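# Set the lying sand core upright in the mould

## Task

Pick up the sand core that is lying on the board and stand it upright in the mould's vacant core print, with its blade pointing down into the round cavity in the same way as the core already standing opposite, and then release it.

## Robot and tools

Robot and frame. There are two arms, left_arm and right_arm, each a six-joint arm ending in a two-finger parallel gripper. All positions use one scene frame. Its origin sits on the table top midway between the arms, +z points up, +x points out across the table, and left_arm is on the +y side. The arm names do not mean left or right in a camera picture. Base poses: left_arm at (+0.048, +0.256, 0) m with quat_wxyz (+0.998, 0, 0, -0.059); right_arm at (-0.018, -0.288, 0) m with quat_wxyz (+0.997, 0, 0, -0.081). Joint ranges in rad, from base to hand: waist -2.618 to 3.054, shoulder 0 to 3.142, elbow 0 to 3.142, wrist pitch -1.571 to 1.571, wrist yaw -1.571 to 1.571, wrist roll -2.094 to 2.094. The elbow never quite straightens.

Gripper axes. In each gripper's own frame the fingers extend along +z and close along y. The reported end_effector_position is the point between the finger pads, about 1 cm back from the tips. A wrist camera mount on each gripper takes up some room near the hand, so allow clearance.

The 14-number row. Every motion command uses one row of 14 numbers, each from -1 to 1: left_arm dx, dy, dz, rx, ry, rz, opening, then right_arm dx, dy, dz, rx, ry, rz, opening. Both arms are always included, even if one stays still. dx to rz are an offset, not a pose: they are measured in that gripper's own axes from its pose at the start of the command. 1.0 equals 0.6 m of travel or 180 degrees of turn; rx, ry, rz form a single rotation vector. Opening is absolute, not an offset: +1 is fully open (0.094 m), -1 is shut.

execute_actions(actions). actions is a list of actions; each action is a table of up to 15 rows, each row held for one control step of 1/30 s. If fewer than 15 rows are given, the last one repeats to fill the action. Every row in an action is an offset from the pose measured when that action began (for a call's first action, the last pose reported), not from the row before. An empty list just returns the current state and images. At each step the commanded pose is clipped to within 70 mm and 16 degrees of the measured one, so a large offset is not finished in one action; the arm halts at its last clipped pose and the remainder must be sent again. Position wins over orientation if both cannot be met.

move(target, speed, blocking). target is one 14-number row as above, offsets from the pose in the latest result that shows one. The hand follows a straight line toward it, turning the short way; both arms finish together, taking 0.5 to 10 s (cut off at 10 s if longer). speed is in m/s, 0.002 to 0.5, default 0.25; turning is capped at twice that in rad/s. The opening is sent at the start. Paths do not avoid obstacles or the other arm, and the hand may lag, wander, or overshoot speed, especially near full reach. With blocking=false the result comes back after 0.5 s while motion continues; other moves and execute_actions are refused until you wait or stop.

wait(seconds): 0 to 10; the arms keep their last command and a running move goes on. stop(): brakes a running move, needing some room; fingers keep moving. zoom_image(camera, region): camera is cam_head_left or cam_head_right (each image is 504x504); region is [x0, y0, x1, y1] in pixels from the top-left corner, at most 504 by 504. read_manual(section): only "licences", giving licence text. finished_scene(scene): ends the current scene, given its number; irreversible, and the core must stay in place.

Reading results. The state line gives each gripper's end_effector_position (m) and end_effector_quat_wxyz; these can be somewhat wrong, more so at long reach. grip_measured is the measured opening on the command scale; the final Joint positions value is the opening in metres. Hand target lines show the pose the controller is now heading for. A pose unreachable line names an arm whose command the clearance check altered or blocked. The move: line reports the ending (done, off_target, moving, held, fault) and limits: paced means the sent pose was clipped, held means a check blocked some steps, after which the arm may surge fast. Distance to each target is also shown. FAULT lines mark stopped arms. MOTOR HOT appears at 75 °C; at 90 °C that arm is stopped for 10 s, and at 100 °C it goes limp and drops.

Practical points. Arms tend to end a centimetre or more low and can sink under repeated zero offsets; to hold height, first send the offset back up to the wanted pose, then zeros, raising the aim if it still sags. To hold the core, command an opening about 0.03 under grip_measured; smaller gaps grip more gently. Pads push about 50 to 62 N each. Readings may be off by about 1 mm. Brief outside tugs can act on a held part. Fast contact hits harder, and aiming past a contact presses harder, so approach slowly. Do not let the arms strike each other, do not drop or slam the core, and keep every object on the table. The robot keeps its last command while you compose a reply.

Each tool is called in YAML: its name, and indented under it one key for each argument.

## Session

execute_actions:
  actions: []

Scene clock: 0.00 s.
left_arm: end_effector_position=(+0.3541, +0.4607, +0.1154) grip_measured=+1.000 end_effector_quat_wxyz=(+0.615, +0.420, +0.570, +0.346) | right_arm: end_effector_position=(+0.3014, -0.5319, +0.2123) grip_measured=+1.000 end_effector_quat_wxyz=(-0.135, -0.361, +0.887, -0.254)
Joint positions: left_arm=[1.169 1.983 0.431 1.542 1.174 1.156 0.094] | right_arm=[-0.258  1.883  1.884 -1.367  0.55  -1.252  0.094]
Joint velocities: left_arm=[-0.002 -0.027  0.002  0.022  0.081 -0.066  0.   ] | right_arm=[ 0.002 -0.007  0.007 -0.051  0.022 -0.007  0.   ]
Motor temperatures (°C, as the motors report them): left_arm=[24 27 30 28 27 26] | right_arm=[26 38 30 33 25 25]
Hand target (left_arm): +0.354, +0.460, +0.112; +0.617, +0.415, +0.578, +0.336
Hand target (right_arm): +0.301, -0.532, +0.217; -0.133, -0.359, +0.887, -0.258

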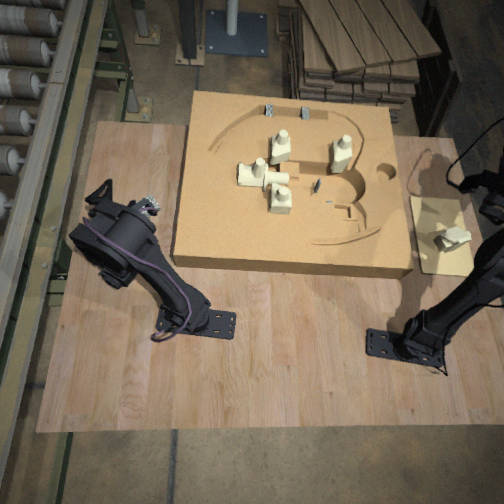

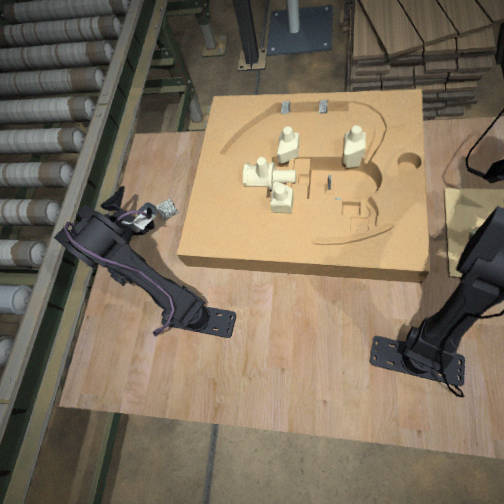

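zoom_image:
  camera: "cam_head_left"
  region: [400, 185, 504, 289]

zoom_image:
  camera: "cam_head_left"
  region: [295, 125, 405, 245]

zoom_image:
  camera: "cam_head_right"
  region: [300, 120, 420, 240]

Region (400, 185, 504, 289) of cam_head_left's 504x504 image, scaled by 4.846, with more detail than that image has.

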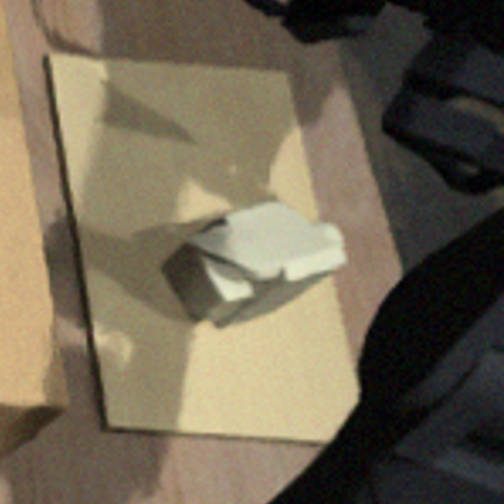

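Region (295, 125, 405, 245) of cam_head_left's 504x504 image, scaled by 4.200, with more detail than that image has; it fills the left 462 columns of this view, and the rest is white.

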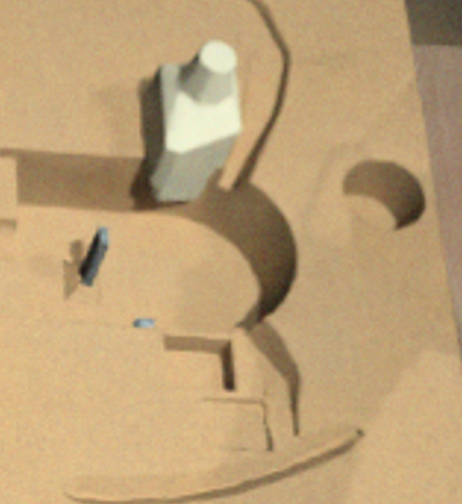

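Region (300, 120, 420, 240) of cam_head_right's 504x504 image, scaled by 4.200, with more detail than that image has.

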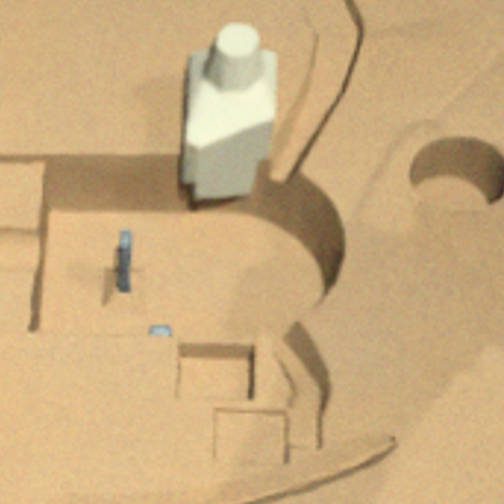

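move:
  target: [-0.4485,0.135,0.0022,0.0612,0.1693,-0.3662,1,-0.1153,0.084,0.0105,-0.2171,0.0228,0.6034,1]
  speed: 0.4

zoom_image:
  camera: "cam_head_left"
  region: [400, 170, 504, 274]

Scene clock: 67.43 s.
left_arm: end_effector_position=(+0.3363, +0.2529, +0.2921) grip_measured=+1.000 end_effector_quat_wxyz=(+0.502, +0.003, +0.865, +0.002) | right_arm: end_effector_position=(+0.3143, -0.4632, +0.1610) grip_measured=+1.000 end_effector_quat_wxyz=(-0.004, +0.551, +0.834, -0.005)
Joint positions: left_arm=[ 0.088  0.829  1.007 -0.698 -0.026 -0.007  0.094] | right_arm=[-0.322  2.004  1.968 -1.544  0.008  0.684  0.094]
Joint velocities: left_arm=[-0.002 -0.022 -0.007 -0.007 -0.037 -0.022  0.   ] | right_arm=[-0.012  0.007 -0.002  0.007  0.037 -0.007  0.   ]
Motor temperatures (°C, as the motors report them): left_arm=[24 31 31 33 27 26] | right_arm=[26 45 34 30 26 25]
Hand target (left_arm): +0.335, +0.252, +0.296; +0.498, +0.001, +0.867, +0.001
Hand target (right_arm): +0.313, -0.465, +0.159; -0.002, +0.558, +0.830, -0.001
Off the commanded pose (left_arm): 0.010 m, 0 deg.
Off the commanded pose (right_arm): 0.002 m, 1 deg.
move: done

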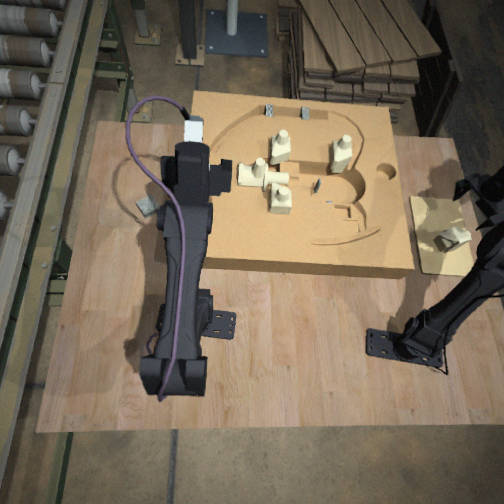

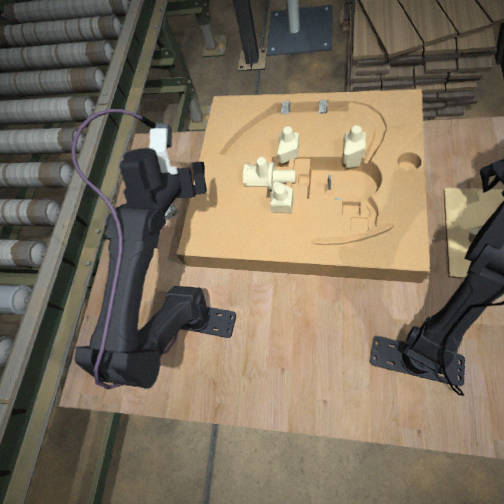

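Region (400, 170, 504, 274) of cam_head_left's 504x504 image, scaled by 4.846, with more detail than that image has.

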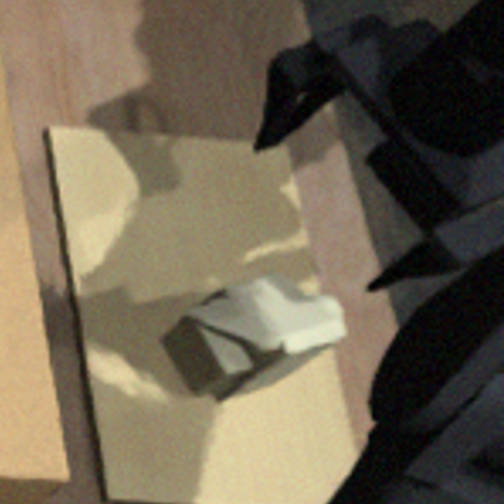

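move:
  target: [0.0603,-0.3717,-0.4217,0.4726,0,0.2706,1,-0.0383,-0.0155,0.07,0,0,0,1]
  speed: 0.4

zoom_image:
  camera: "cam_head_left"
  region: [400, 170, 504, 274]

Scene clock: 75.33 s.
left_arm: end_effector_position=(+0.0996, +0.0273, +0.3779) grip_measured=+1.000 end_effector_quat_wxyz=(+0.320, +0.655, +0.572, -0.375) | right_arm: end_effector_position=(+0.3156, -0.4844, +0.1258) grip_measured=+1.000 end_effector_quat_wxyz=(-0.001, +0.551, +0.834, -0.004)
Joint positions: left_arm=[-0.702  0.998  1.539 -1.305  0.734  0.56   0.094] | right_arm=[-0.369  2.026  1.859 -1.406  0.008  0.636  0.094]
Joint velocities: left_arm=[ 0.002  0.007  0.017 -0.022  0.007 -0.095  0.   ] | right_arm=[-0.027 -0.002  0.017  0.066 -0.007 -0.022  0.   ]
Motor temperatures (°C, as the motors report them): left_arm=[24 30 33 33 27 26] | right_arm=[26 45 33 30 25 25]
Hand target (left_arm): +0.098, +0.027, +0.384; +0.324, +0.655, +0.569, -0.376
Hand target (right_arm): +0.314, -0.488, +0.119; -0.004, +0.551, +0.834, -0.006
Off the commanded pose (left_arm): 0.008 m, 1 deg.
Off the commanded pose (right_arm): 0.008 m, 0 deg.
move: done

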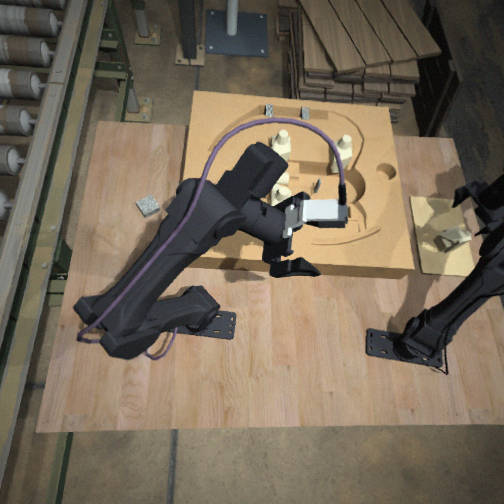

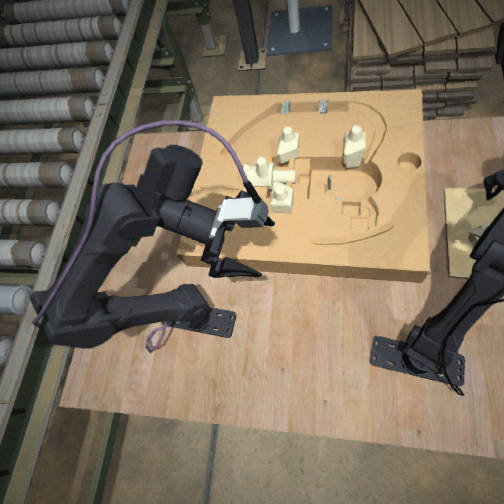

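Region (400, 170, 504, 274) of cam_head_left's 504x504 image, scaled by 4.846, with more detail than that image has.

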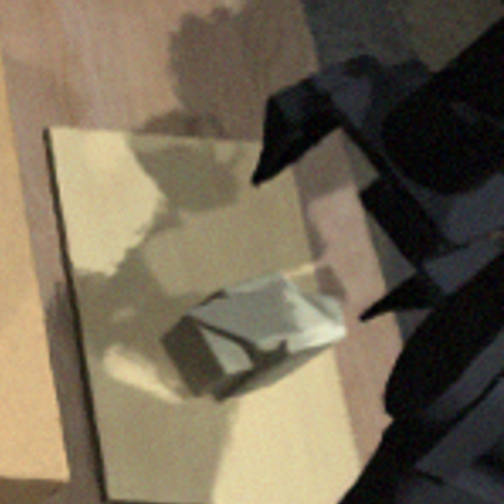

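zoom_image:
  camera: "cam_head_left"
  region: [425, 200, 495, 260]

zoom_image:
  camera: "cam_head_right"
  region: [434, 170, 504, 260]

Region (425, 200, 495, 260) of cam_head_left's 504x504 image, scaled by 7.200, with more detail than that image has; it fills the top 432 rows of this view, and the rest is white.

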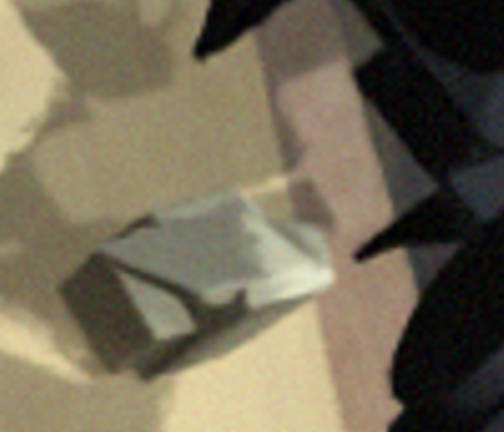

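Region (434, 170, 504, 260) of cam_head_right's 504x504 image, scaled by 5.600, with more detail than that image has.

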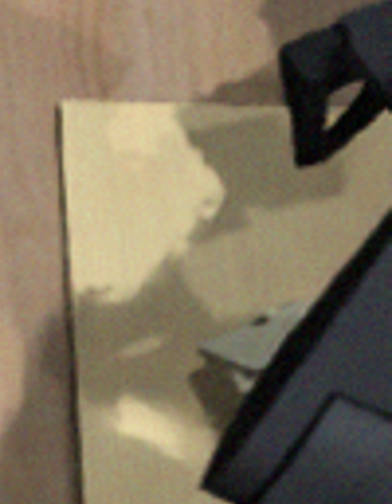

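move:
  target: [0,0,0,0,0,0,1,-0.0086,-0.0308,0.025,0,0,0,1]
  speed: 0.1

zoom_image:
  camera: "cam_head_left"
  region: [400, 170, 504, 274]

Scene clock: 85.97 s.
left_arm: end_effector_position=(+0.1002, +0.0272, +0.3781) grip_measured=+1.000 end_effector_quat_wxyz=(+0.321, +0.655, +0.573, -0.374) | right_arm: end_effector_position=(+0.3015, -0.4947, +0.1083) grip_measured=+1.000 end_effector_quat_wxyz=(-0.011, +0.552, +0.834, -0.004)
Joint positions: left_arm=[-0.703  0.998  1.54  -1.303  0.731  0.558  0.094] | right_arm=[-0.411  2.017  1.776 -1.352  0.008  0.597  0.094]
Joint velocities: left_arm=[ 0.002  0.007  0.007 -0.022 -0.066 -0.066  0.   ] | right_arm=[-0.002 -0.002  0.017 -0.022  0.007  0.095  0.   ]
Motor temperatures (°C, as the motors report them): left_arm=[25 29 33 33 27 26] | right_arm=[26 45 33 30 25 25]
Hand target (left_arm): +0.100, +0.027, +0.378; +0.320, +0.655, +0.572, -0.375
Hand target (right_arm): +0.300, -0.497, +0.111; -0.001, +0.551, +0.834, -0.005
Off the commanded pose (left_arm): 0.001 m, 0 deg.
Off the commanded pose (right_arm): 0.003 m, 1 deg.
move: done

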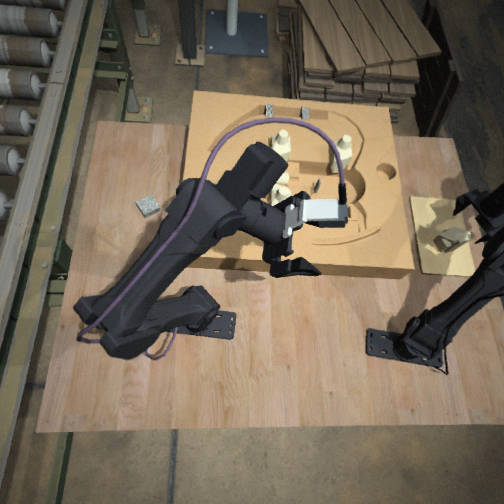

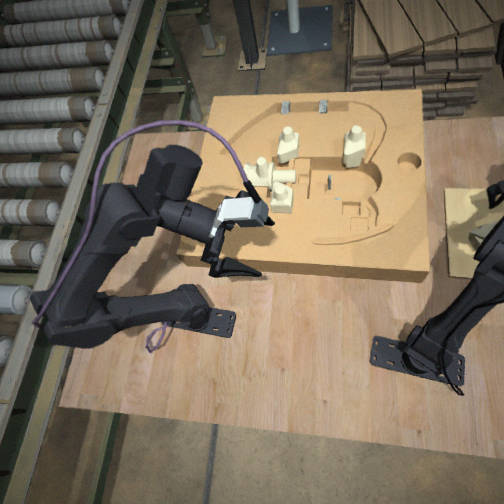

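Region (400, 170, 504, 274) of cam_head_left's 504x504 image, scaled by 4.846, with more detail than that image has.

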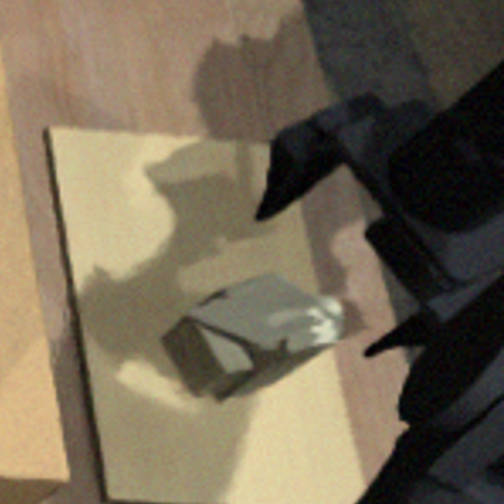

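move:
  target: [0,0,0,0,0,0,1,0.002,0,0.095,0,0,0.035,1]
  speed: 0.08

zoom_image:
  camera: "cam_head_left"
  region: [400, 170, 504, 274]

Scene clock: 91.67 s.
left_arm: end_effector_position=(+0.1004, +0.0270, +0.3784) grip_measured=+1.000 end_effector_quat_wxyz=(+0.322, +0.655, +0.572, -0.374) | right_arm: end_effector_position=(+0.3001, -0.4938, +0.0570) grip_measured=+1.000 end_effector_quat_wxyz=(-0.009, +0.595, +0.804, -0.005)
Joint positions: left_arm=[-0.703  0.998  1.54  -1.302  0.731  0.558  0.094] | right_arm=[-0.411  2.027  1.587 -1.15   0.008  0.7    0.094]
Joint velocities: left_arm=[-0.012 -0.017 -0.007 -0.051 -0.007  0.007  0.   ] | right_arm=[-0.007  0.017  0.007 -0.007 -0.022 -0.037  0.   ]
Motor temperatures (°C, as the motors report them): left_arm=[25 28 33 34 27 26] | right_arm=[26 46 33 29 25 25]
Hand target (left_arm): +0.100, +0.027, +0.378; +0.321, +0.655, +0.573, -0.374
Hand target (right_arm): +0.300, -0.493, +0.051; -0.011, +0.597, +0.802, -0.005
Off the commanded pose (left_arm): 0.000 m, 0 deg.
Off the commanded pose (right_arm): 0.006 m, 0 deg.
move: done

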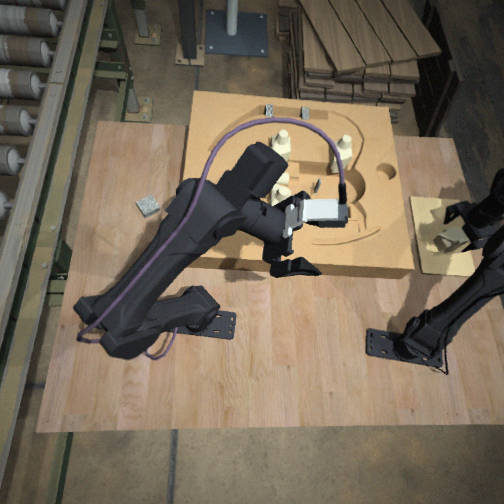

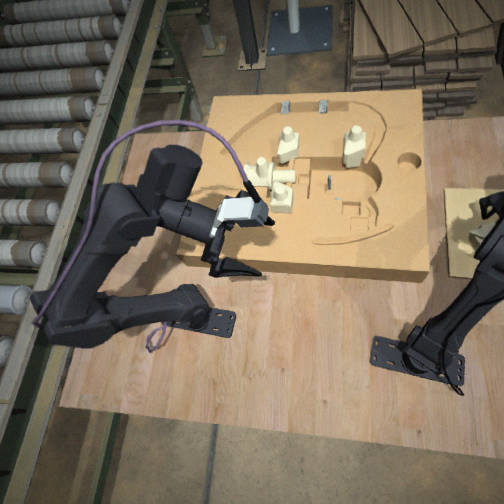

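Region (400, 170, 504, 274) of cam_head_left's 504x504 image, scaled by 4.846, with more detail than that image has.

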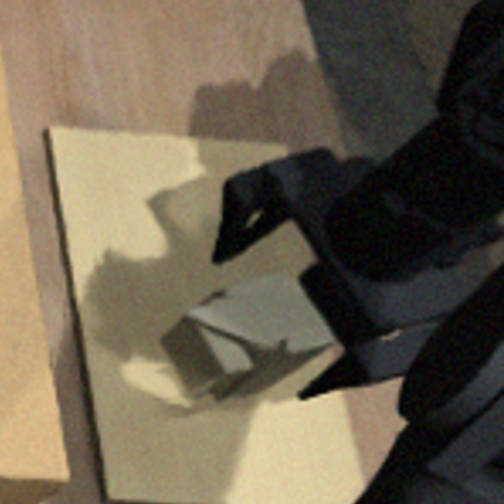

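execute_actions:
  actions:
    - [[0,0,0,0,0,0,1,0,0,0.012,0,0,0,1],[0,0,0,0,0,0,1,0,0,0.014,0,0,0,0.95],[0,0,0,0,0,0,1,0,0,0.016,0,0,0,0.9],[0,0,0,0,0,0,1,0,0,0.018,0,0,0,0.85],[0,0,0,0,0,0,1,0,0,0.02,0,0,0,0.8],[0,0,0,0,0,0,1,0,0,0.022,0,0,0,0.75],[0,0,0,0,0,0,1,0,0,0.024,0,0,0,0.7],[0,0,0,0,0,0,1,0,0,0.026,0,0,0,0.65],[0,0,0,0,0,0,1,0,0,0.027,0,0,0,0.6],[0,0,0,0,0,0,1,0,0,0.028,0,0,0,0.56],[0,0,0,0,0,0,1,0,0,0.028,0,0,0,0.52],[0,0,0,0,0,0,1,0,0,0.028,0,0,0,0.48],[0,0,0,0,0,0,1,0,0,0.028,0,0,0,0.45],[0,0,0,0,0,0,1,0,0,0.028,0,0,0,0.42],[0,0,0,0,0,0,1,0,0,0.028,0,0,0,0.4]]
    - [[0,0,0,0,0,0,1,0,0,0.008,0,0,0,0.38],[0,0,0,0,0,0,1,0,0,0.008,0,0,0,0.36],[0,0,0,0,0,0,1,0,0,0.008,0,0,0,0.34],[0,0,0,0,0,0,1,0,0,0.008,0,0,0,0.32],[0,0,0,0,0,0,1,0,0,0.008,0,0,0,0.3],[0,0,0,0,0,0,1,0,0,0.008,0,0,0,0.28],[0,0,0,0,0,0,1,0,0,0.008,0,0,0,0.26],[0,0,0,0,0,0,1,0,0,0.008,0,0,0,0.24],[0,0,0,0,0,0,1,0,0,0.008,0,0,0,0.22],[0,0,0,0,0,0,1,0,0,0.008,0,0,0,0.2],[0,0,0,0,0,0,1,0,0,0.008,0,0,0,0.185],[0,0,0,0,0,0,1,0,0,0.008,0,0,0,0.17],[0,0,0,0,0,0,1,0,0,0.008,0,0,0,0.155],[0,0,0,0,0,0,1,0,0,0.008,0,0,0,0.14],[0,0,0,0,0,0,1,0,0,0.008,0,0,0,0.13]]

wait:
  seconds: 0.4

zoom_image:
  camera: "cam_head_left"
  region: [400, 170, 504, 274]

Scene clock: 97.13 s.
left_arm: end_effector_position=(+0.1008, +0.0265, +0.3790) grip_measured=+1.000 end_effector_quat_wxyz=(+0.324, +0.655, +0.571, -0.374) | right_arm: end_effector_position=(+0.2996, -0.4946, +0.0471) grip_measured=+0.172 end_effector_quat_wxyz=(-0.008, +0.595, +0.804, -0.007)
Joint positions: left_arm=[-0.703  0.998  1.54  -1.297  0.731  0.558  0.094] | right_arm=[-0.411  2.034  1.556 -1.11   0.013  0.701  0.055]
Joint velocities: left_arm=[-0.012  0.002 -0.002  0.066 -0.007  0.022  0.   ] | right_arm=[-0.002 -0.002 -0.002  0.066 -0.007 -0.081  0.   ]
Motor temperatures (°C, as the motors report them): left_arm=[24 28 32 34 27 26] | right_arm=[26 46 33 29 25 25]
Hand target (left_arm): +0.101, +0.027, +0.379; +0.323, +0.655, +0.572, -0.374
Hand target (right_arm): +0.300, -0.494, +0.042; -0.008, +0.595, +0.804, -0.004
Off the commanded pose (left_arm): 0.000 m, 0 deg.
Off the commanded pose (right_arm): 0.005 m, 0 deg.

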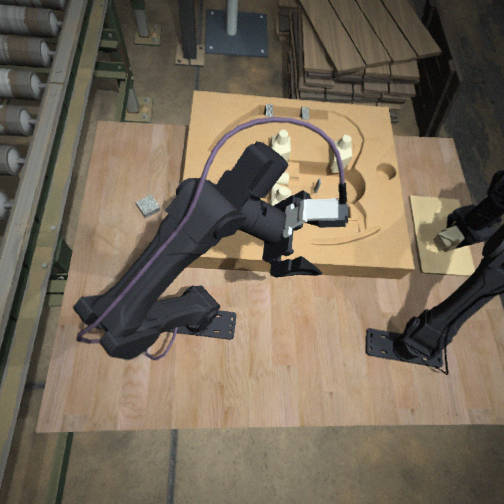

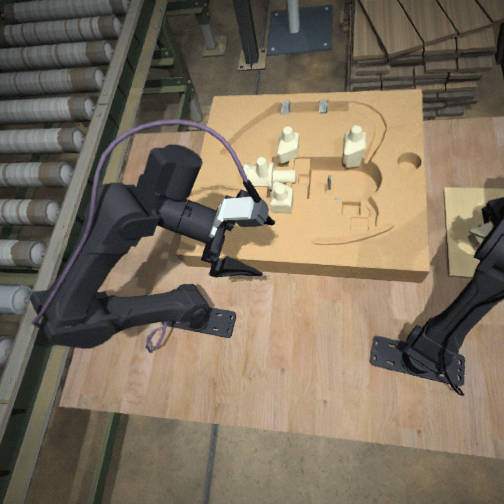

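Scene clock: 97.53 s.
left_arm: end_effector_position=(+0.1008, +0.0265, +0.3790) grip_measured=+1.000 end_effector_quat_wxyz=(+0.324, +0.655, +0.571, -0.374) | right_arm: end_effector_position=(+0.2996, -0.4946, +0.0471) grip_measured=+0.172 end_effector_quat_wxyz=(-0.008, +0.595, +0.804, -0.007)
Joint positions: left_arm=[-0.703  0.998  1.54  -1.297  0.731  0.558  0.094] | right_arm=[-0.411  2.034  1.556 -1.11   0.013  0.701  0.055]
Joint velocities: left_arm=[ 0.017 -0.012 -0.022  0.051 -0.037  0.037  0.   ] | right_arm=[-0.017 -0.012  0.017 -0.007 -0.037  0.037 -0.001]
Motor temperatures (°C, as the motors report them): left_arm=[24 28 32 34 27 26] | right_arm=[26 46 33 29 25 25]
Hand target (left_arm): +0.101, +0.027, +0.379; +0.323, +0.655, +0.572, -0.374
Hand target (right_arm): +0.300, -0.494, +0.042; -0.008, +0.595, +0.804, -0.004
Off the commanded pose (left_arm): 0.000 m, 0 deg.
Off the commanded pose (right_arm): 0.005 m, 0 deg.
wait: 0.40 s; at rest by 0.17 s

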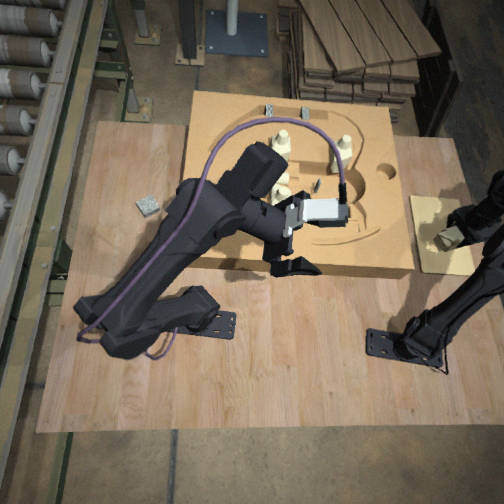

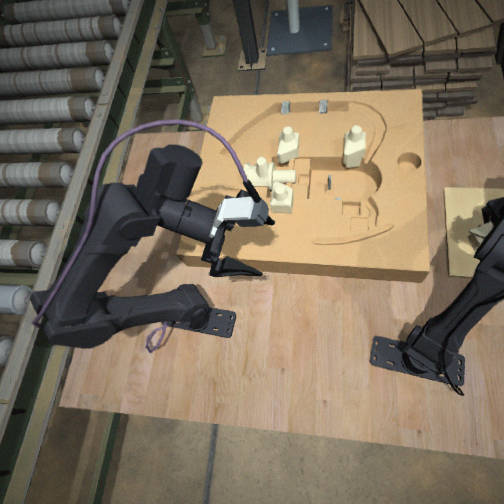

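Region (400, 170, 504, 274) of cam_head_left's 504x504 image, scaled by 4.846, with more detail than that image has.

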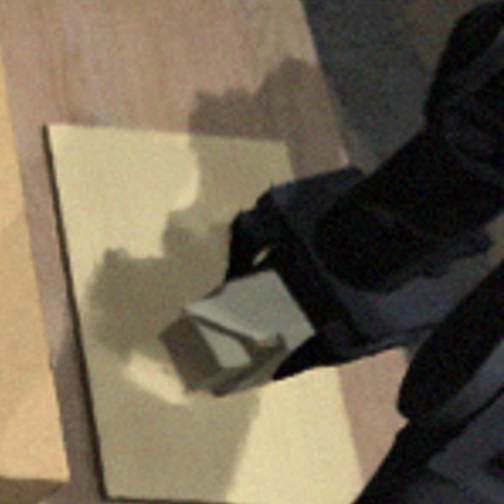

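move:
  target: [0,0,0,0,0,0,1,0.0625,-0.037,-0.2,0,0,-0.222,0.13]
  speed: 0.25

Scene clock: 102.73 s.
left_arm: end_effector_position=(+0.1010, +0.0263, +0.3793) grip_measured=+1.000 end_effector_quat_wxyz=(+0.325, +0.655, +0.571, -0.374) | right_arm: end_effector_position=(+0.2677, -0.4683, +0.1494) grip_measured=+0.171 end_effector_quat_wxyz=(-0.029, +0.292, +0.956, +0.001)
Joint positions: left_arm=[-0.703  0.998  1.54  -1.295  0.731  0.558  0.094] | right_arm=[-0.397  1.883  1.753 -1.497  0.013  0.034  0.055]
Joint velocities: left_arm=[ 0.012 -0.007 -0.007  0.022  0.051 -0.051  0.   ] | right_arm=[ 0.002  0.002 -0.002 -0.081 -0.007 -0.081  0.   ]
Motor temperatures (°C, as the motors report them): left_arm=[24 28 32 34 27 26] | right_arm=[26 46 33 29 25 25]
Hand target (left_arm): +0.101, +0.027, +0.379; +0.324, +0.655, +0.571, -0.374
Hand target (right_arm): +0.270, -0.466, +0.168; -0.010, +0.284, +0.959, -0.004
Off the commanded pose (left_arm): 0.000 m, 0 deg.
Off the commanded pose (right_arm): 0.019 m, 2 deg.
move: off_target (right_arm)

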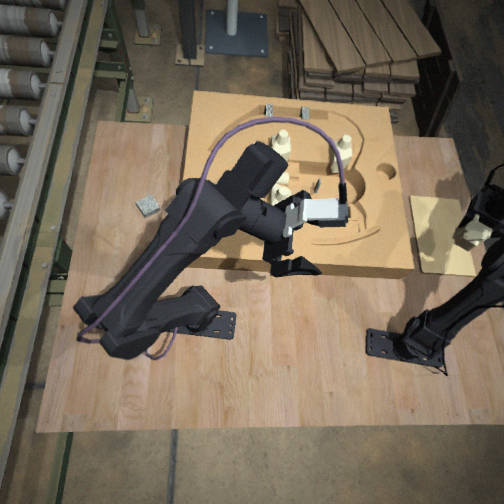

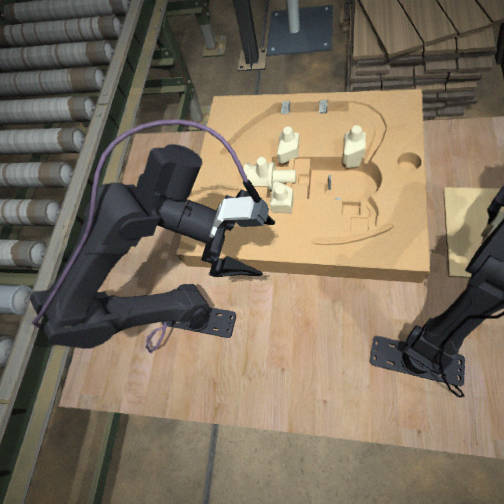

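move:
  target: [0,0,0,0,0,0,1,0.1322,0.3558,-0.266,-0.1909,-0.4919,-0.1946,0.13]
  speed: 0.35

Scene clock: 109.80 s.
left_arm: end_effector_position=(+0.1012, +0.0261, +0.3797) grip_measured=+1.000 end_effector_quat_wxyz=(+0.326, +0.655, +0.570, -0.374) | right_arm: end_effector_position=(+0.3258, -0.2541, +0.2912) grip_measured=+0.169 end_effector_quat_wxyz=(+0.668, -0.041, +0.740, +0.073)
Joint positions: left_arm=[-0.703  0.998  1.54  -1.293  0.731  0.558  0.094] | right_arm=[ 0.184  0.853  0.605  0.149 -0.143  0.039  0.055]
Joint velocities: left_arm=[-0.002 -0.002  0.007 -0.037  0.022 -0.037  0.   ] | right_arm=[ 0.007 -0.007  0.012  0.066  0.022  0.022  0.001]
Motor temperatures (°C, as the motors report them): left_arm=[24 28 32 34 27 26] | right_arm=[26 45 34 30 25 25]
Hand target (left_arm): +0.101, +0.026, +0.379; +0.325, +0.655, +0.571, -0.374
Hand target (right_arm): +0.326, -0.252, +0.320; +0.708, -0.048, +0.701, +0.070
Off the commanded pose (left_arm): 0.000 m, 0 deg.
Off the commanded pose (right_arm): 0.020 m, 6 deg.
move: off_target (right_arm); limits=paced

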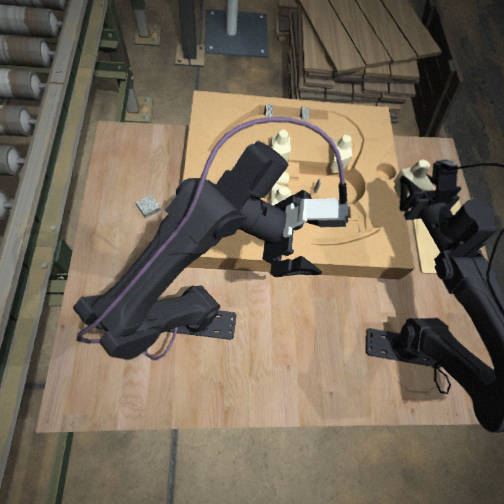

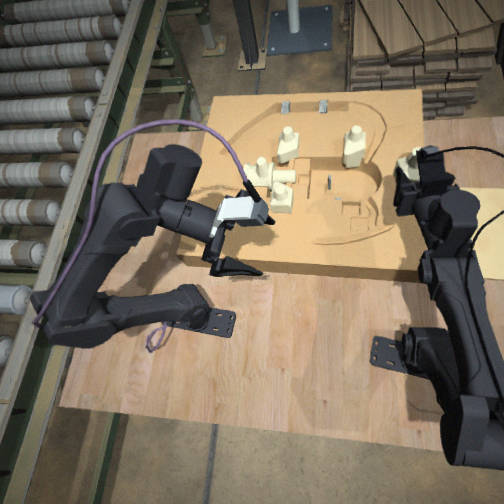

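move:
  target: [0,0,0,0,0,0,1,0.1542,0.3977,-0.3032,-0.4879,-0.0252,-0.0248,0.13]
  speed: 0.3

zoom_image:
  camera: "cam_head_left"
  region: [250, 190, 410, 350]

zoom_image:
  camera: "cam_head_right"
  region: [200, 190, 360, 350]

Scene clock: 118.93 s.
left_arm: end_effector_position=(+0.1014, +0.0259, +0.3799) grip_measured=+1.000 end_effector_quat_wxyz=(+0.327, +0.655, +0.570, -0.374) | right_arm: end_effector_position=(+0.1022, -0.0462, +0.2261) grip_measured=+0.167 end_effector_quat_wxyz=(-0.469, +0.503, -0.475, -0.549)
Joint positions: left_arm=[-0.703  0.998  1.54  -1.291  0.731  0.558  0.094] | right_arm=[ 0.592  0.929  0.189  0.874 -1.245  0.176  0.055]
Joint velocities: left_arm=[-0.002  0.007 -0.002 -0.066  0.051  0.037  0.   ] | right_arm=[-0.012  0.037 -0.012  0.11  -0.022  0.095  0.   ]
Motor temperatures (°C, as the motors report them): left_arm=[24 28 32 34 27 26] | right_arm=[26 42 35 34 25 25]
Hand target (left_arm): +0.101, +0.026, +0.380; +0.326, +0.655, +0.570, -0.374
Hand target (right_arm): +0.098, -0.046, +0.232; +0.482, -0.512, +0.455, +0.547
Off the commanded pose (left_arm): 0.000 m, 0 deg.
Off the commanded pose (right_arm): 0.005 m, 3 deg.
move: off_target (right_arm)

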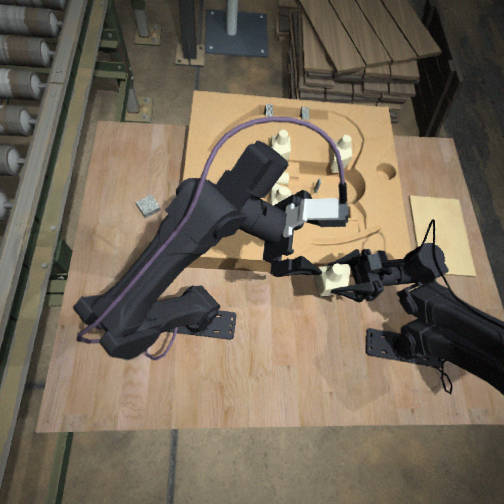

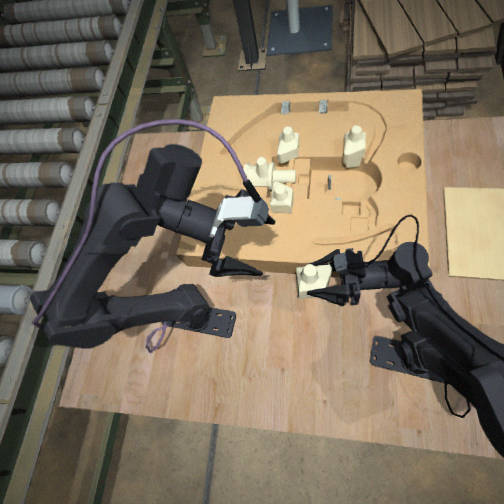

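Region (250, 190, 410, 350) of cam_head_left's 504x504 image, scaled by 3.150, with more detail than that image has.

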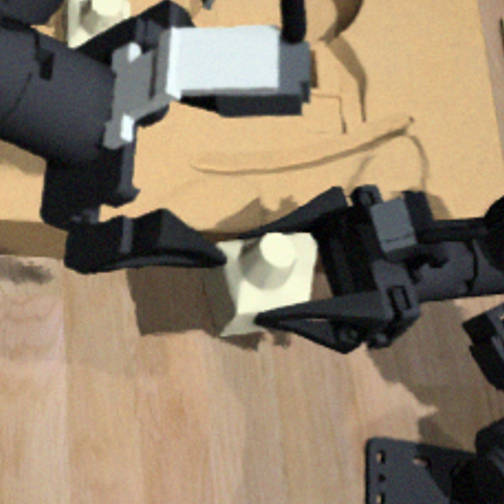

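Region (200, 190, 360, 350) of cam_head_right's 504x504 image, scaled by 3.150, with more detail than that image has.

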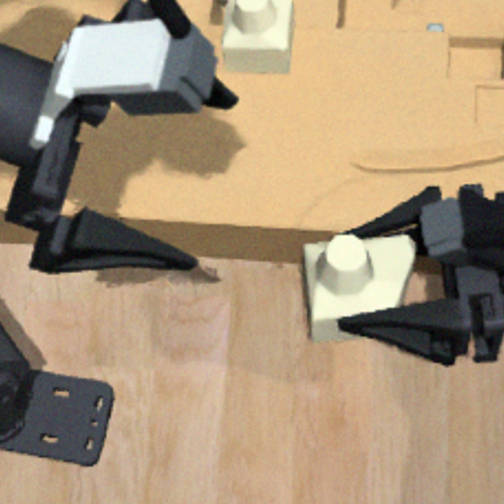

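execute_actions:
  actions: []

Scene clock: 131.13 s.
left_arm: end_effector_position=(+0.1014, +0.0259, +0.3799) grip_measured=+1.000 end_effector_quat_wxyz=(+0.327, +0.655, +0.570, -0.374) | right_arm: end_effector_position=(+0.1016, -0.0463, +0.2273) grip_measured=+0.167 end_effector_quat_wxyz=(-0.471, +0.504, -0.472, -0.549)
Joint positions: left_arm=[-0.703  0.998  1.54  -1.291  0.731  0.558  0.094] | right_arm=[ 0.592  0.931  0.188  0.888 -1.247  0.182  0.055]
Joint velocities: left_arm=[-0.007 -0.007 -0.002  0.051  0.051 -0.051  0.   ] | right_arm=[-0.007 -0.032 -0.002 -0.007  0.007  0.022 -0.001]
Motor temperatures (°C, as the motors report them): left_arm=[24 28 32 35 27 26] | right_arm=[26 39 34 35 25 25]
Hand target (left_arm): +0.101, +0.026, +0.380; +0.326, +0.655, +0.570, -0.374
Hand target (right_arm): +0.098, -0.046, +0.232; +0.482, -0.512, +0.455, +0.547
Off the commanded pose (left_arm): 0.000 m, 0 deg.
Off the commanded pose (right_arm): 0.003 m, 3 deg.

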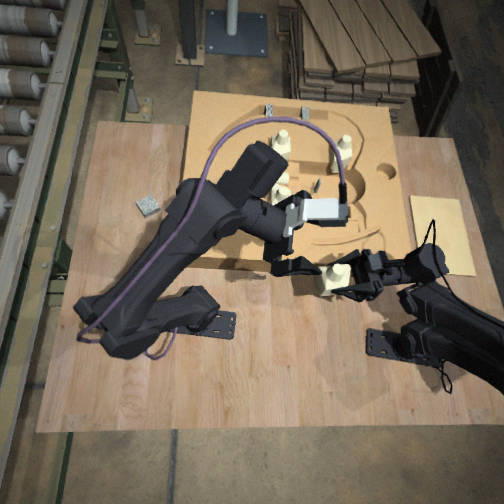

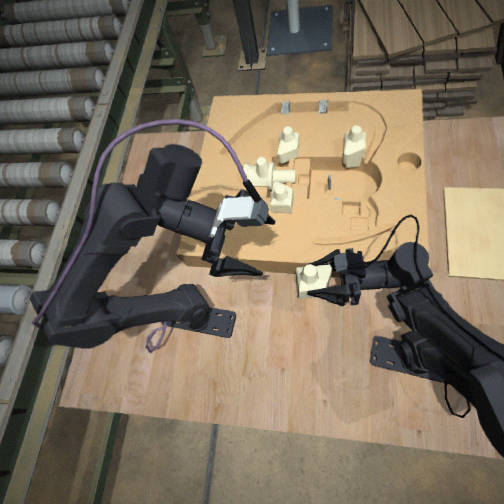

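move:
  target: [-0.0182,0.0105,0.097,0,0,0,0.4,-0.0075,0.0063,0.0015,-0.0043,-0.005,-0.0124,0.13]
  speed: 0.1

zoom_image:
  camera: "cam_head_left"
  region: [250, 190, 410, 350]

zoom_image:
  camera: "cam_head_right"
  region: [200, 190, 360, 350]

Scene clock: 140.53 s.
left_arm: end_effector_position=(+0.1012, -0.0285, +0.3668) grip_measured=+0.402 end_effector_quat_wxyz=(+0.338, +0.655, +0.564, -0.373) | right_arm: end_effector_position=(+0.1018, -0.0462, +0.2258) grip_measured=+0.167 end_effector_quat_wxyz=(-0.467, +0.502, -0.476, -0.551)
Joint positions: left_arm=[-0.956  1.043  1.431 -0.996  0.53   0.363  0.066] | right_arm=[ 0.592  0.931  0.188  0.877 -1.247  0.182  0.055]
Joint velocities: left_arm=[ 0.002  0.012 -0.022  0.037  0.007 -0.022  0.001] | right_arm=[-0.012  0.002  0.002  0.007 -0.051  0.037 -0.   ]
Motor temperatures (°C, as the motors report them): left_arm=[24 28 32 35 27 26] | right_arm=[26 38 34 35 25 25]
Hand target (left_arm): +0.099, -0.030, +0.359; +0.326, +0.656, +0.570, -0.373
Hand target (right_arm): +0.098, -0.046, +0.232; +0.481, -0.512, +0.456, +0.546
Off the commanded pose (left_arm): 0.007 m, 1 deg.
Off the commanded pose (right_arm): 0.007 m, 3 deg.
move: off_target (right_arm)

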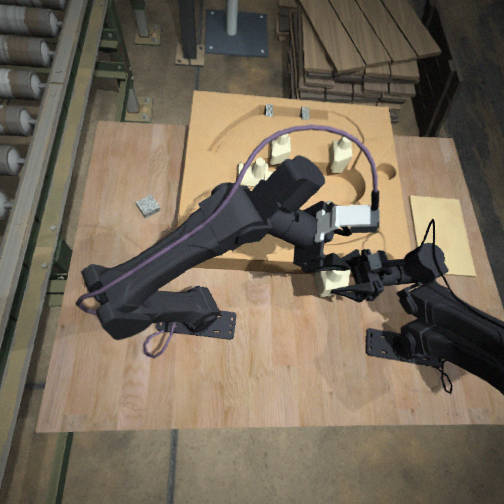

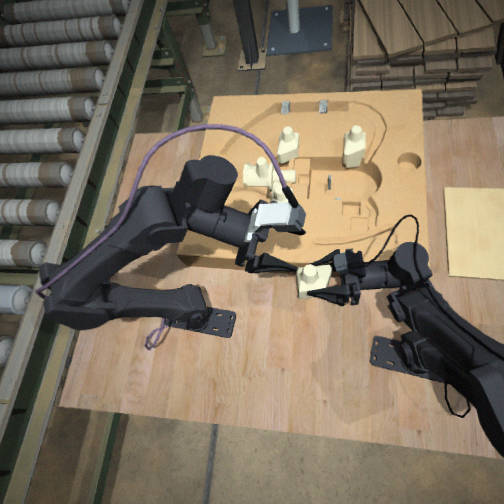

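Region (250, 190, 410, 350) of cam_head_left's 504x504 image, scaled by 3.150, with more detail than that image has.

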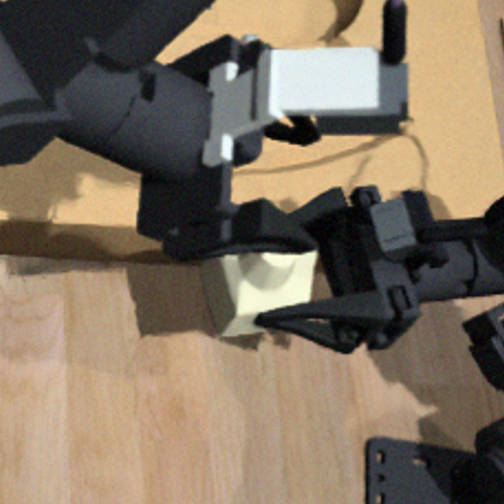

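Region (200, 190, 360, 350) of cam_head_right's 504x504 image, scaled by 3.150, with more detail than that image has.

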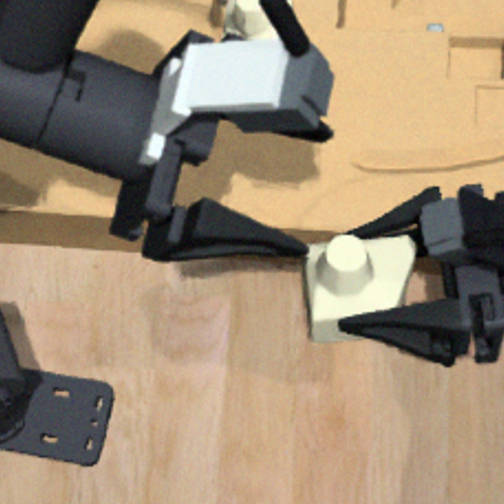

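move:
  target: [0.062,0,0.037,0,0,0,0.4,-0.0100,0.0063,0.0015,-0.0043,-0.005,-0.0124,0.13]
  speed: 0.06

zoom_image:
  camera: "cam_head_left"
  region: [250, 190, 410, 350]

zoom_image:
  camera: "cam_head_right"
  region: [200, 190, 360, 350]

Scene clock: 146.93 s.
left_arm: end_effector_position=(+0.1040, -0.0333, +0.3252) grip_measured=+0.402 end_effector_quat_wxyz=(+0.337, +0.654, +0.565, -0.372) | right_arm: end_effector_position=(+0.1020, -0.0461, +0.2241) grip_measured=+0.167 end_effector_quat_wxyz=(-0.463, +0.500, -0.480, -0.552)
Joint positions: left_arm=[-0.956  0.981  1.218 -0.848  0.528  0.362  0.066] | right_arm=[ 0.592  0.931  0.188  0.863 -1.247  0.182  0.055]
Joint velocities: left_arm=[-0.007 -0.017 -0.002 -0.022 -0.11   0.037 -0.001] | right_arm=[-0.027 -0.007  0.012  0.037  0.037  0.022  0.001]
Motor temperatures (°C, as the motors report them): left_arm=[24 28 32 35 27 26] | right_arm=[26 38 34 35 25 25]
Hand target (left_arm): +0.102, -0.029, +0.323; +0.338, +0.655, +0.564, -0.373
Hand target (right_arm): +0.098, -0.046, +0.232; +0.477, -0.511, +0.460, +0.548
Off the commanded pose (left_arm): 0.005 m, 0 deg.
Off the commanded pose (right_arm): 0.009 m, 3 deg.
move: off_target (right_arm)

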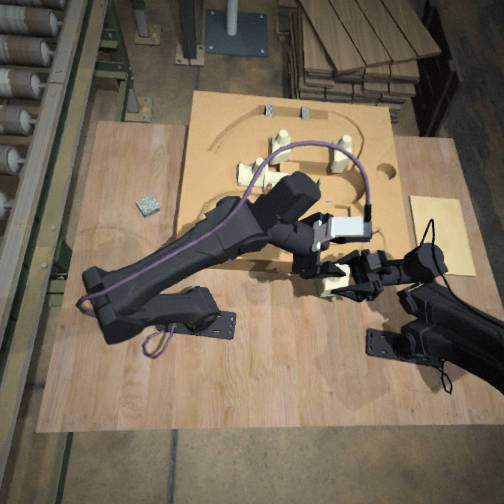

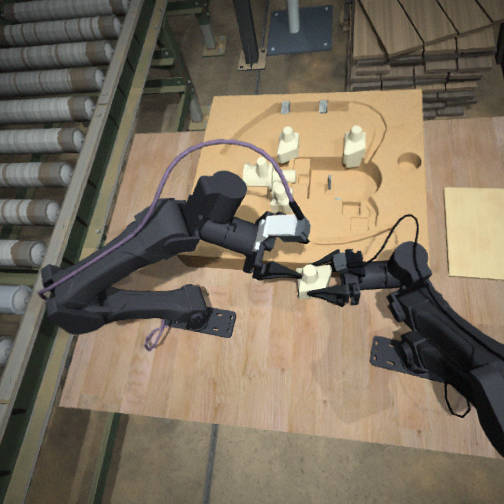

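Region (250, 190, 410, 350) of cam_head_left's 504x504 image, scaled by 3.150, with more detail than that image has.

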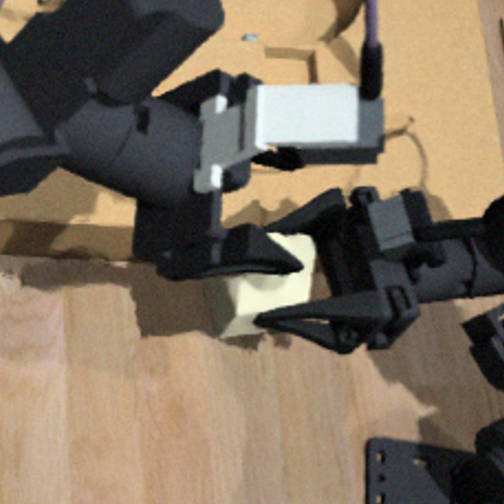

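Region (200, 190, 360, 350) of cam_head_right's 504x504 image, scaled by 3.150, with more detail than that image has.

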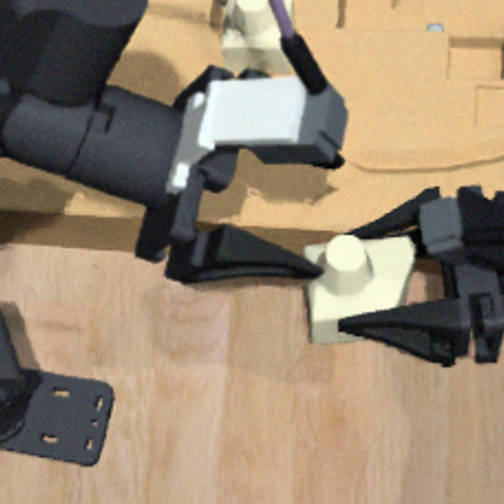

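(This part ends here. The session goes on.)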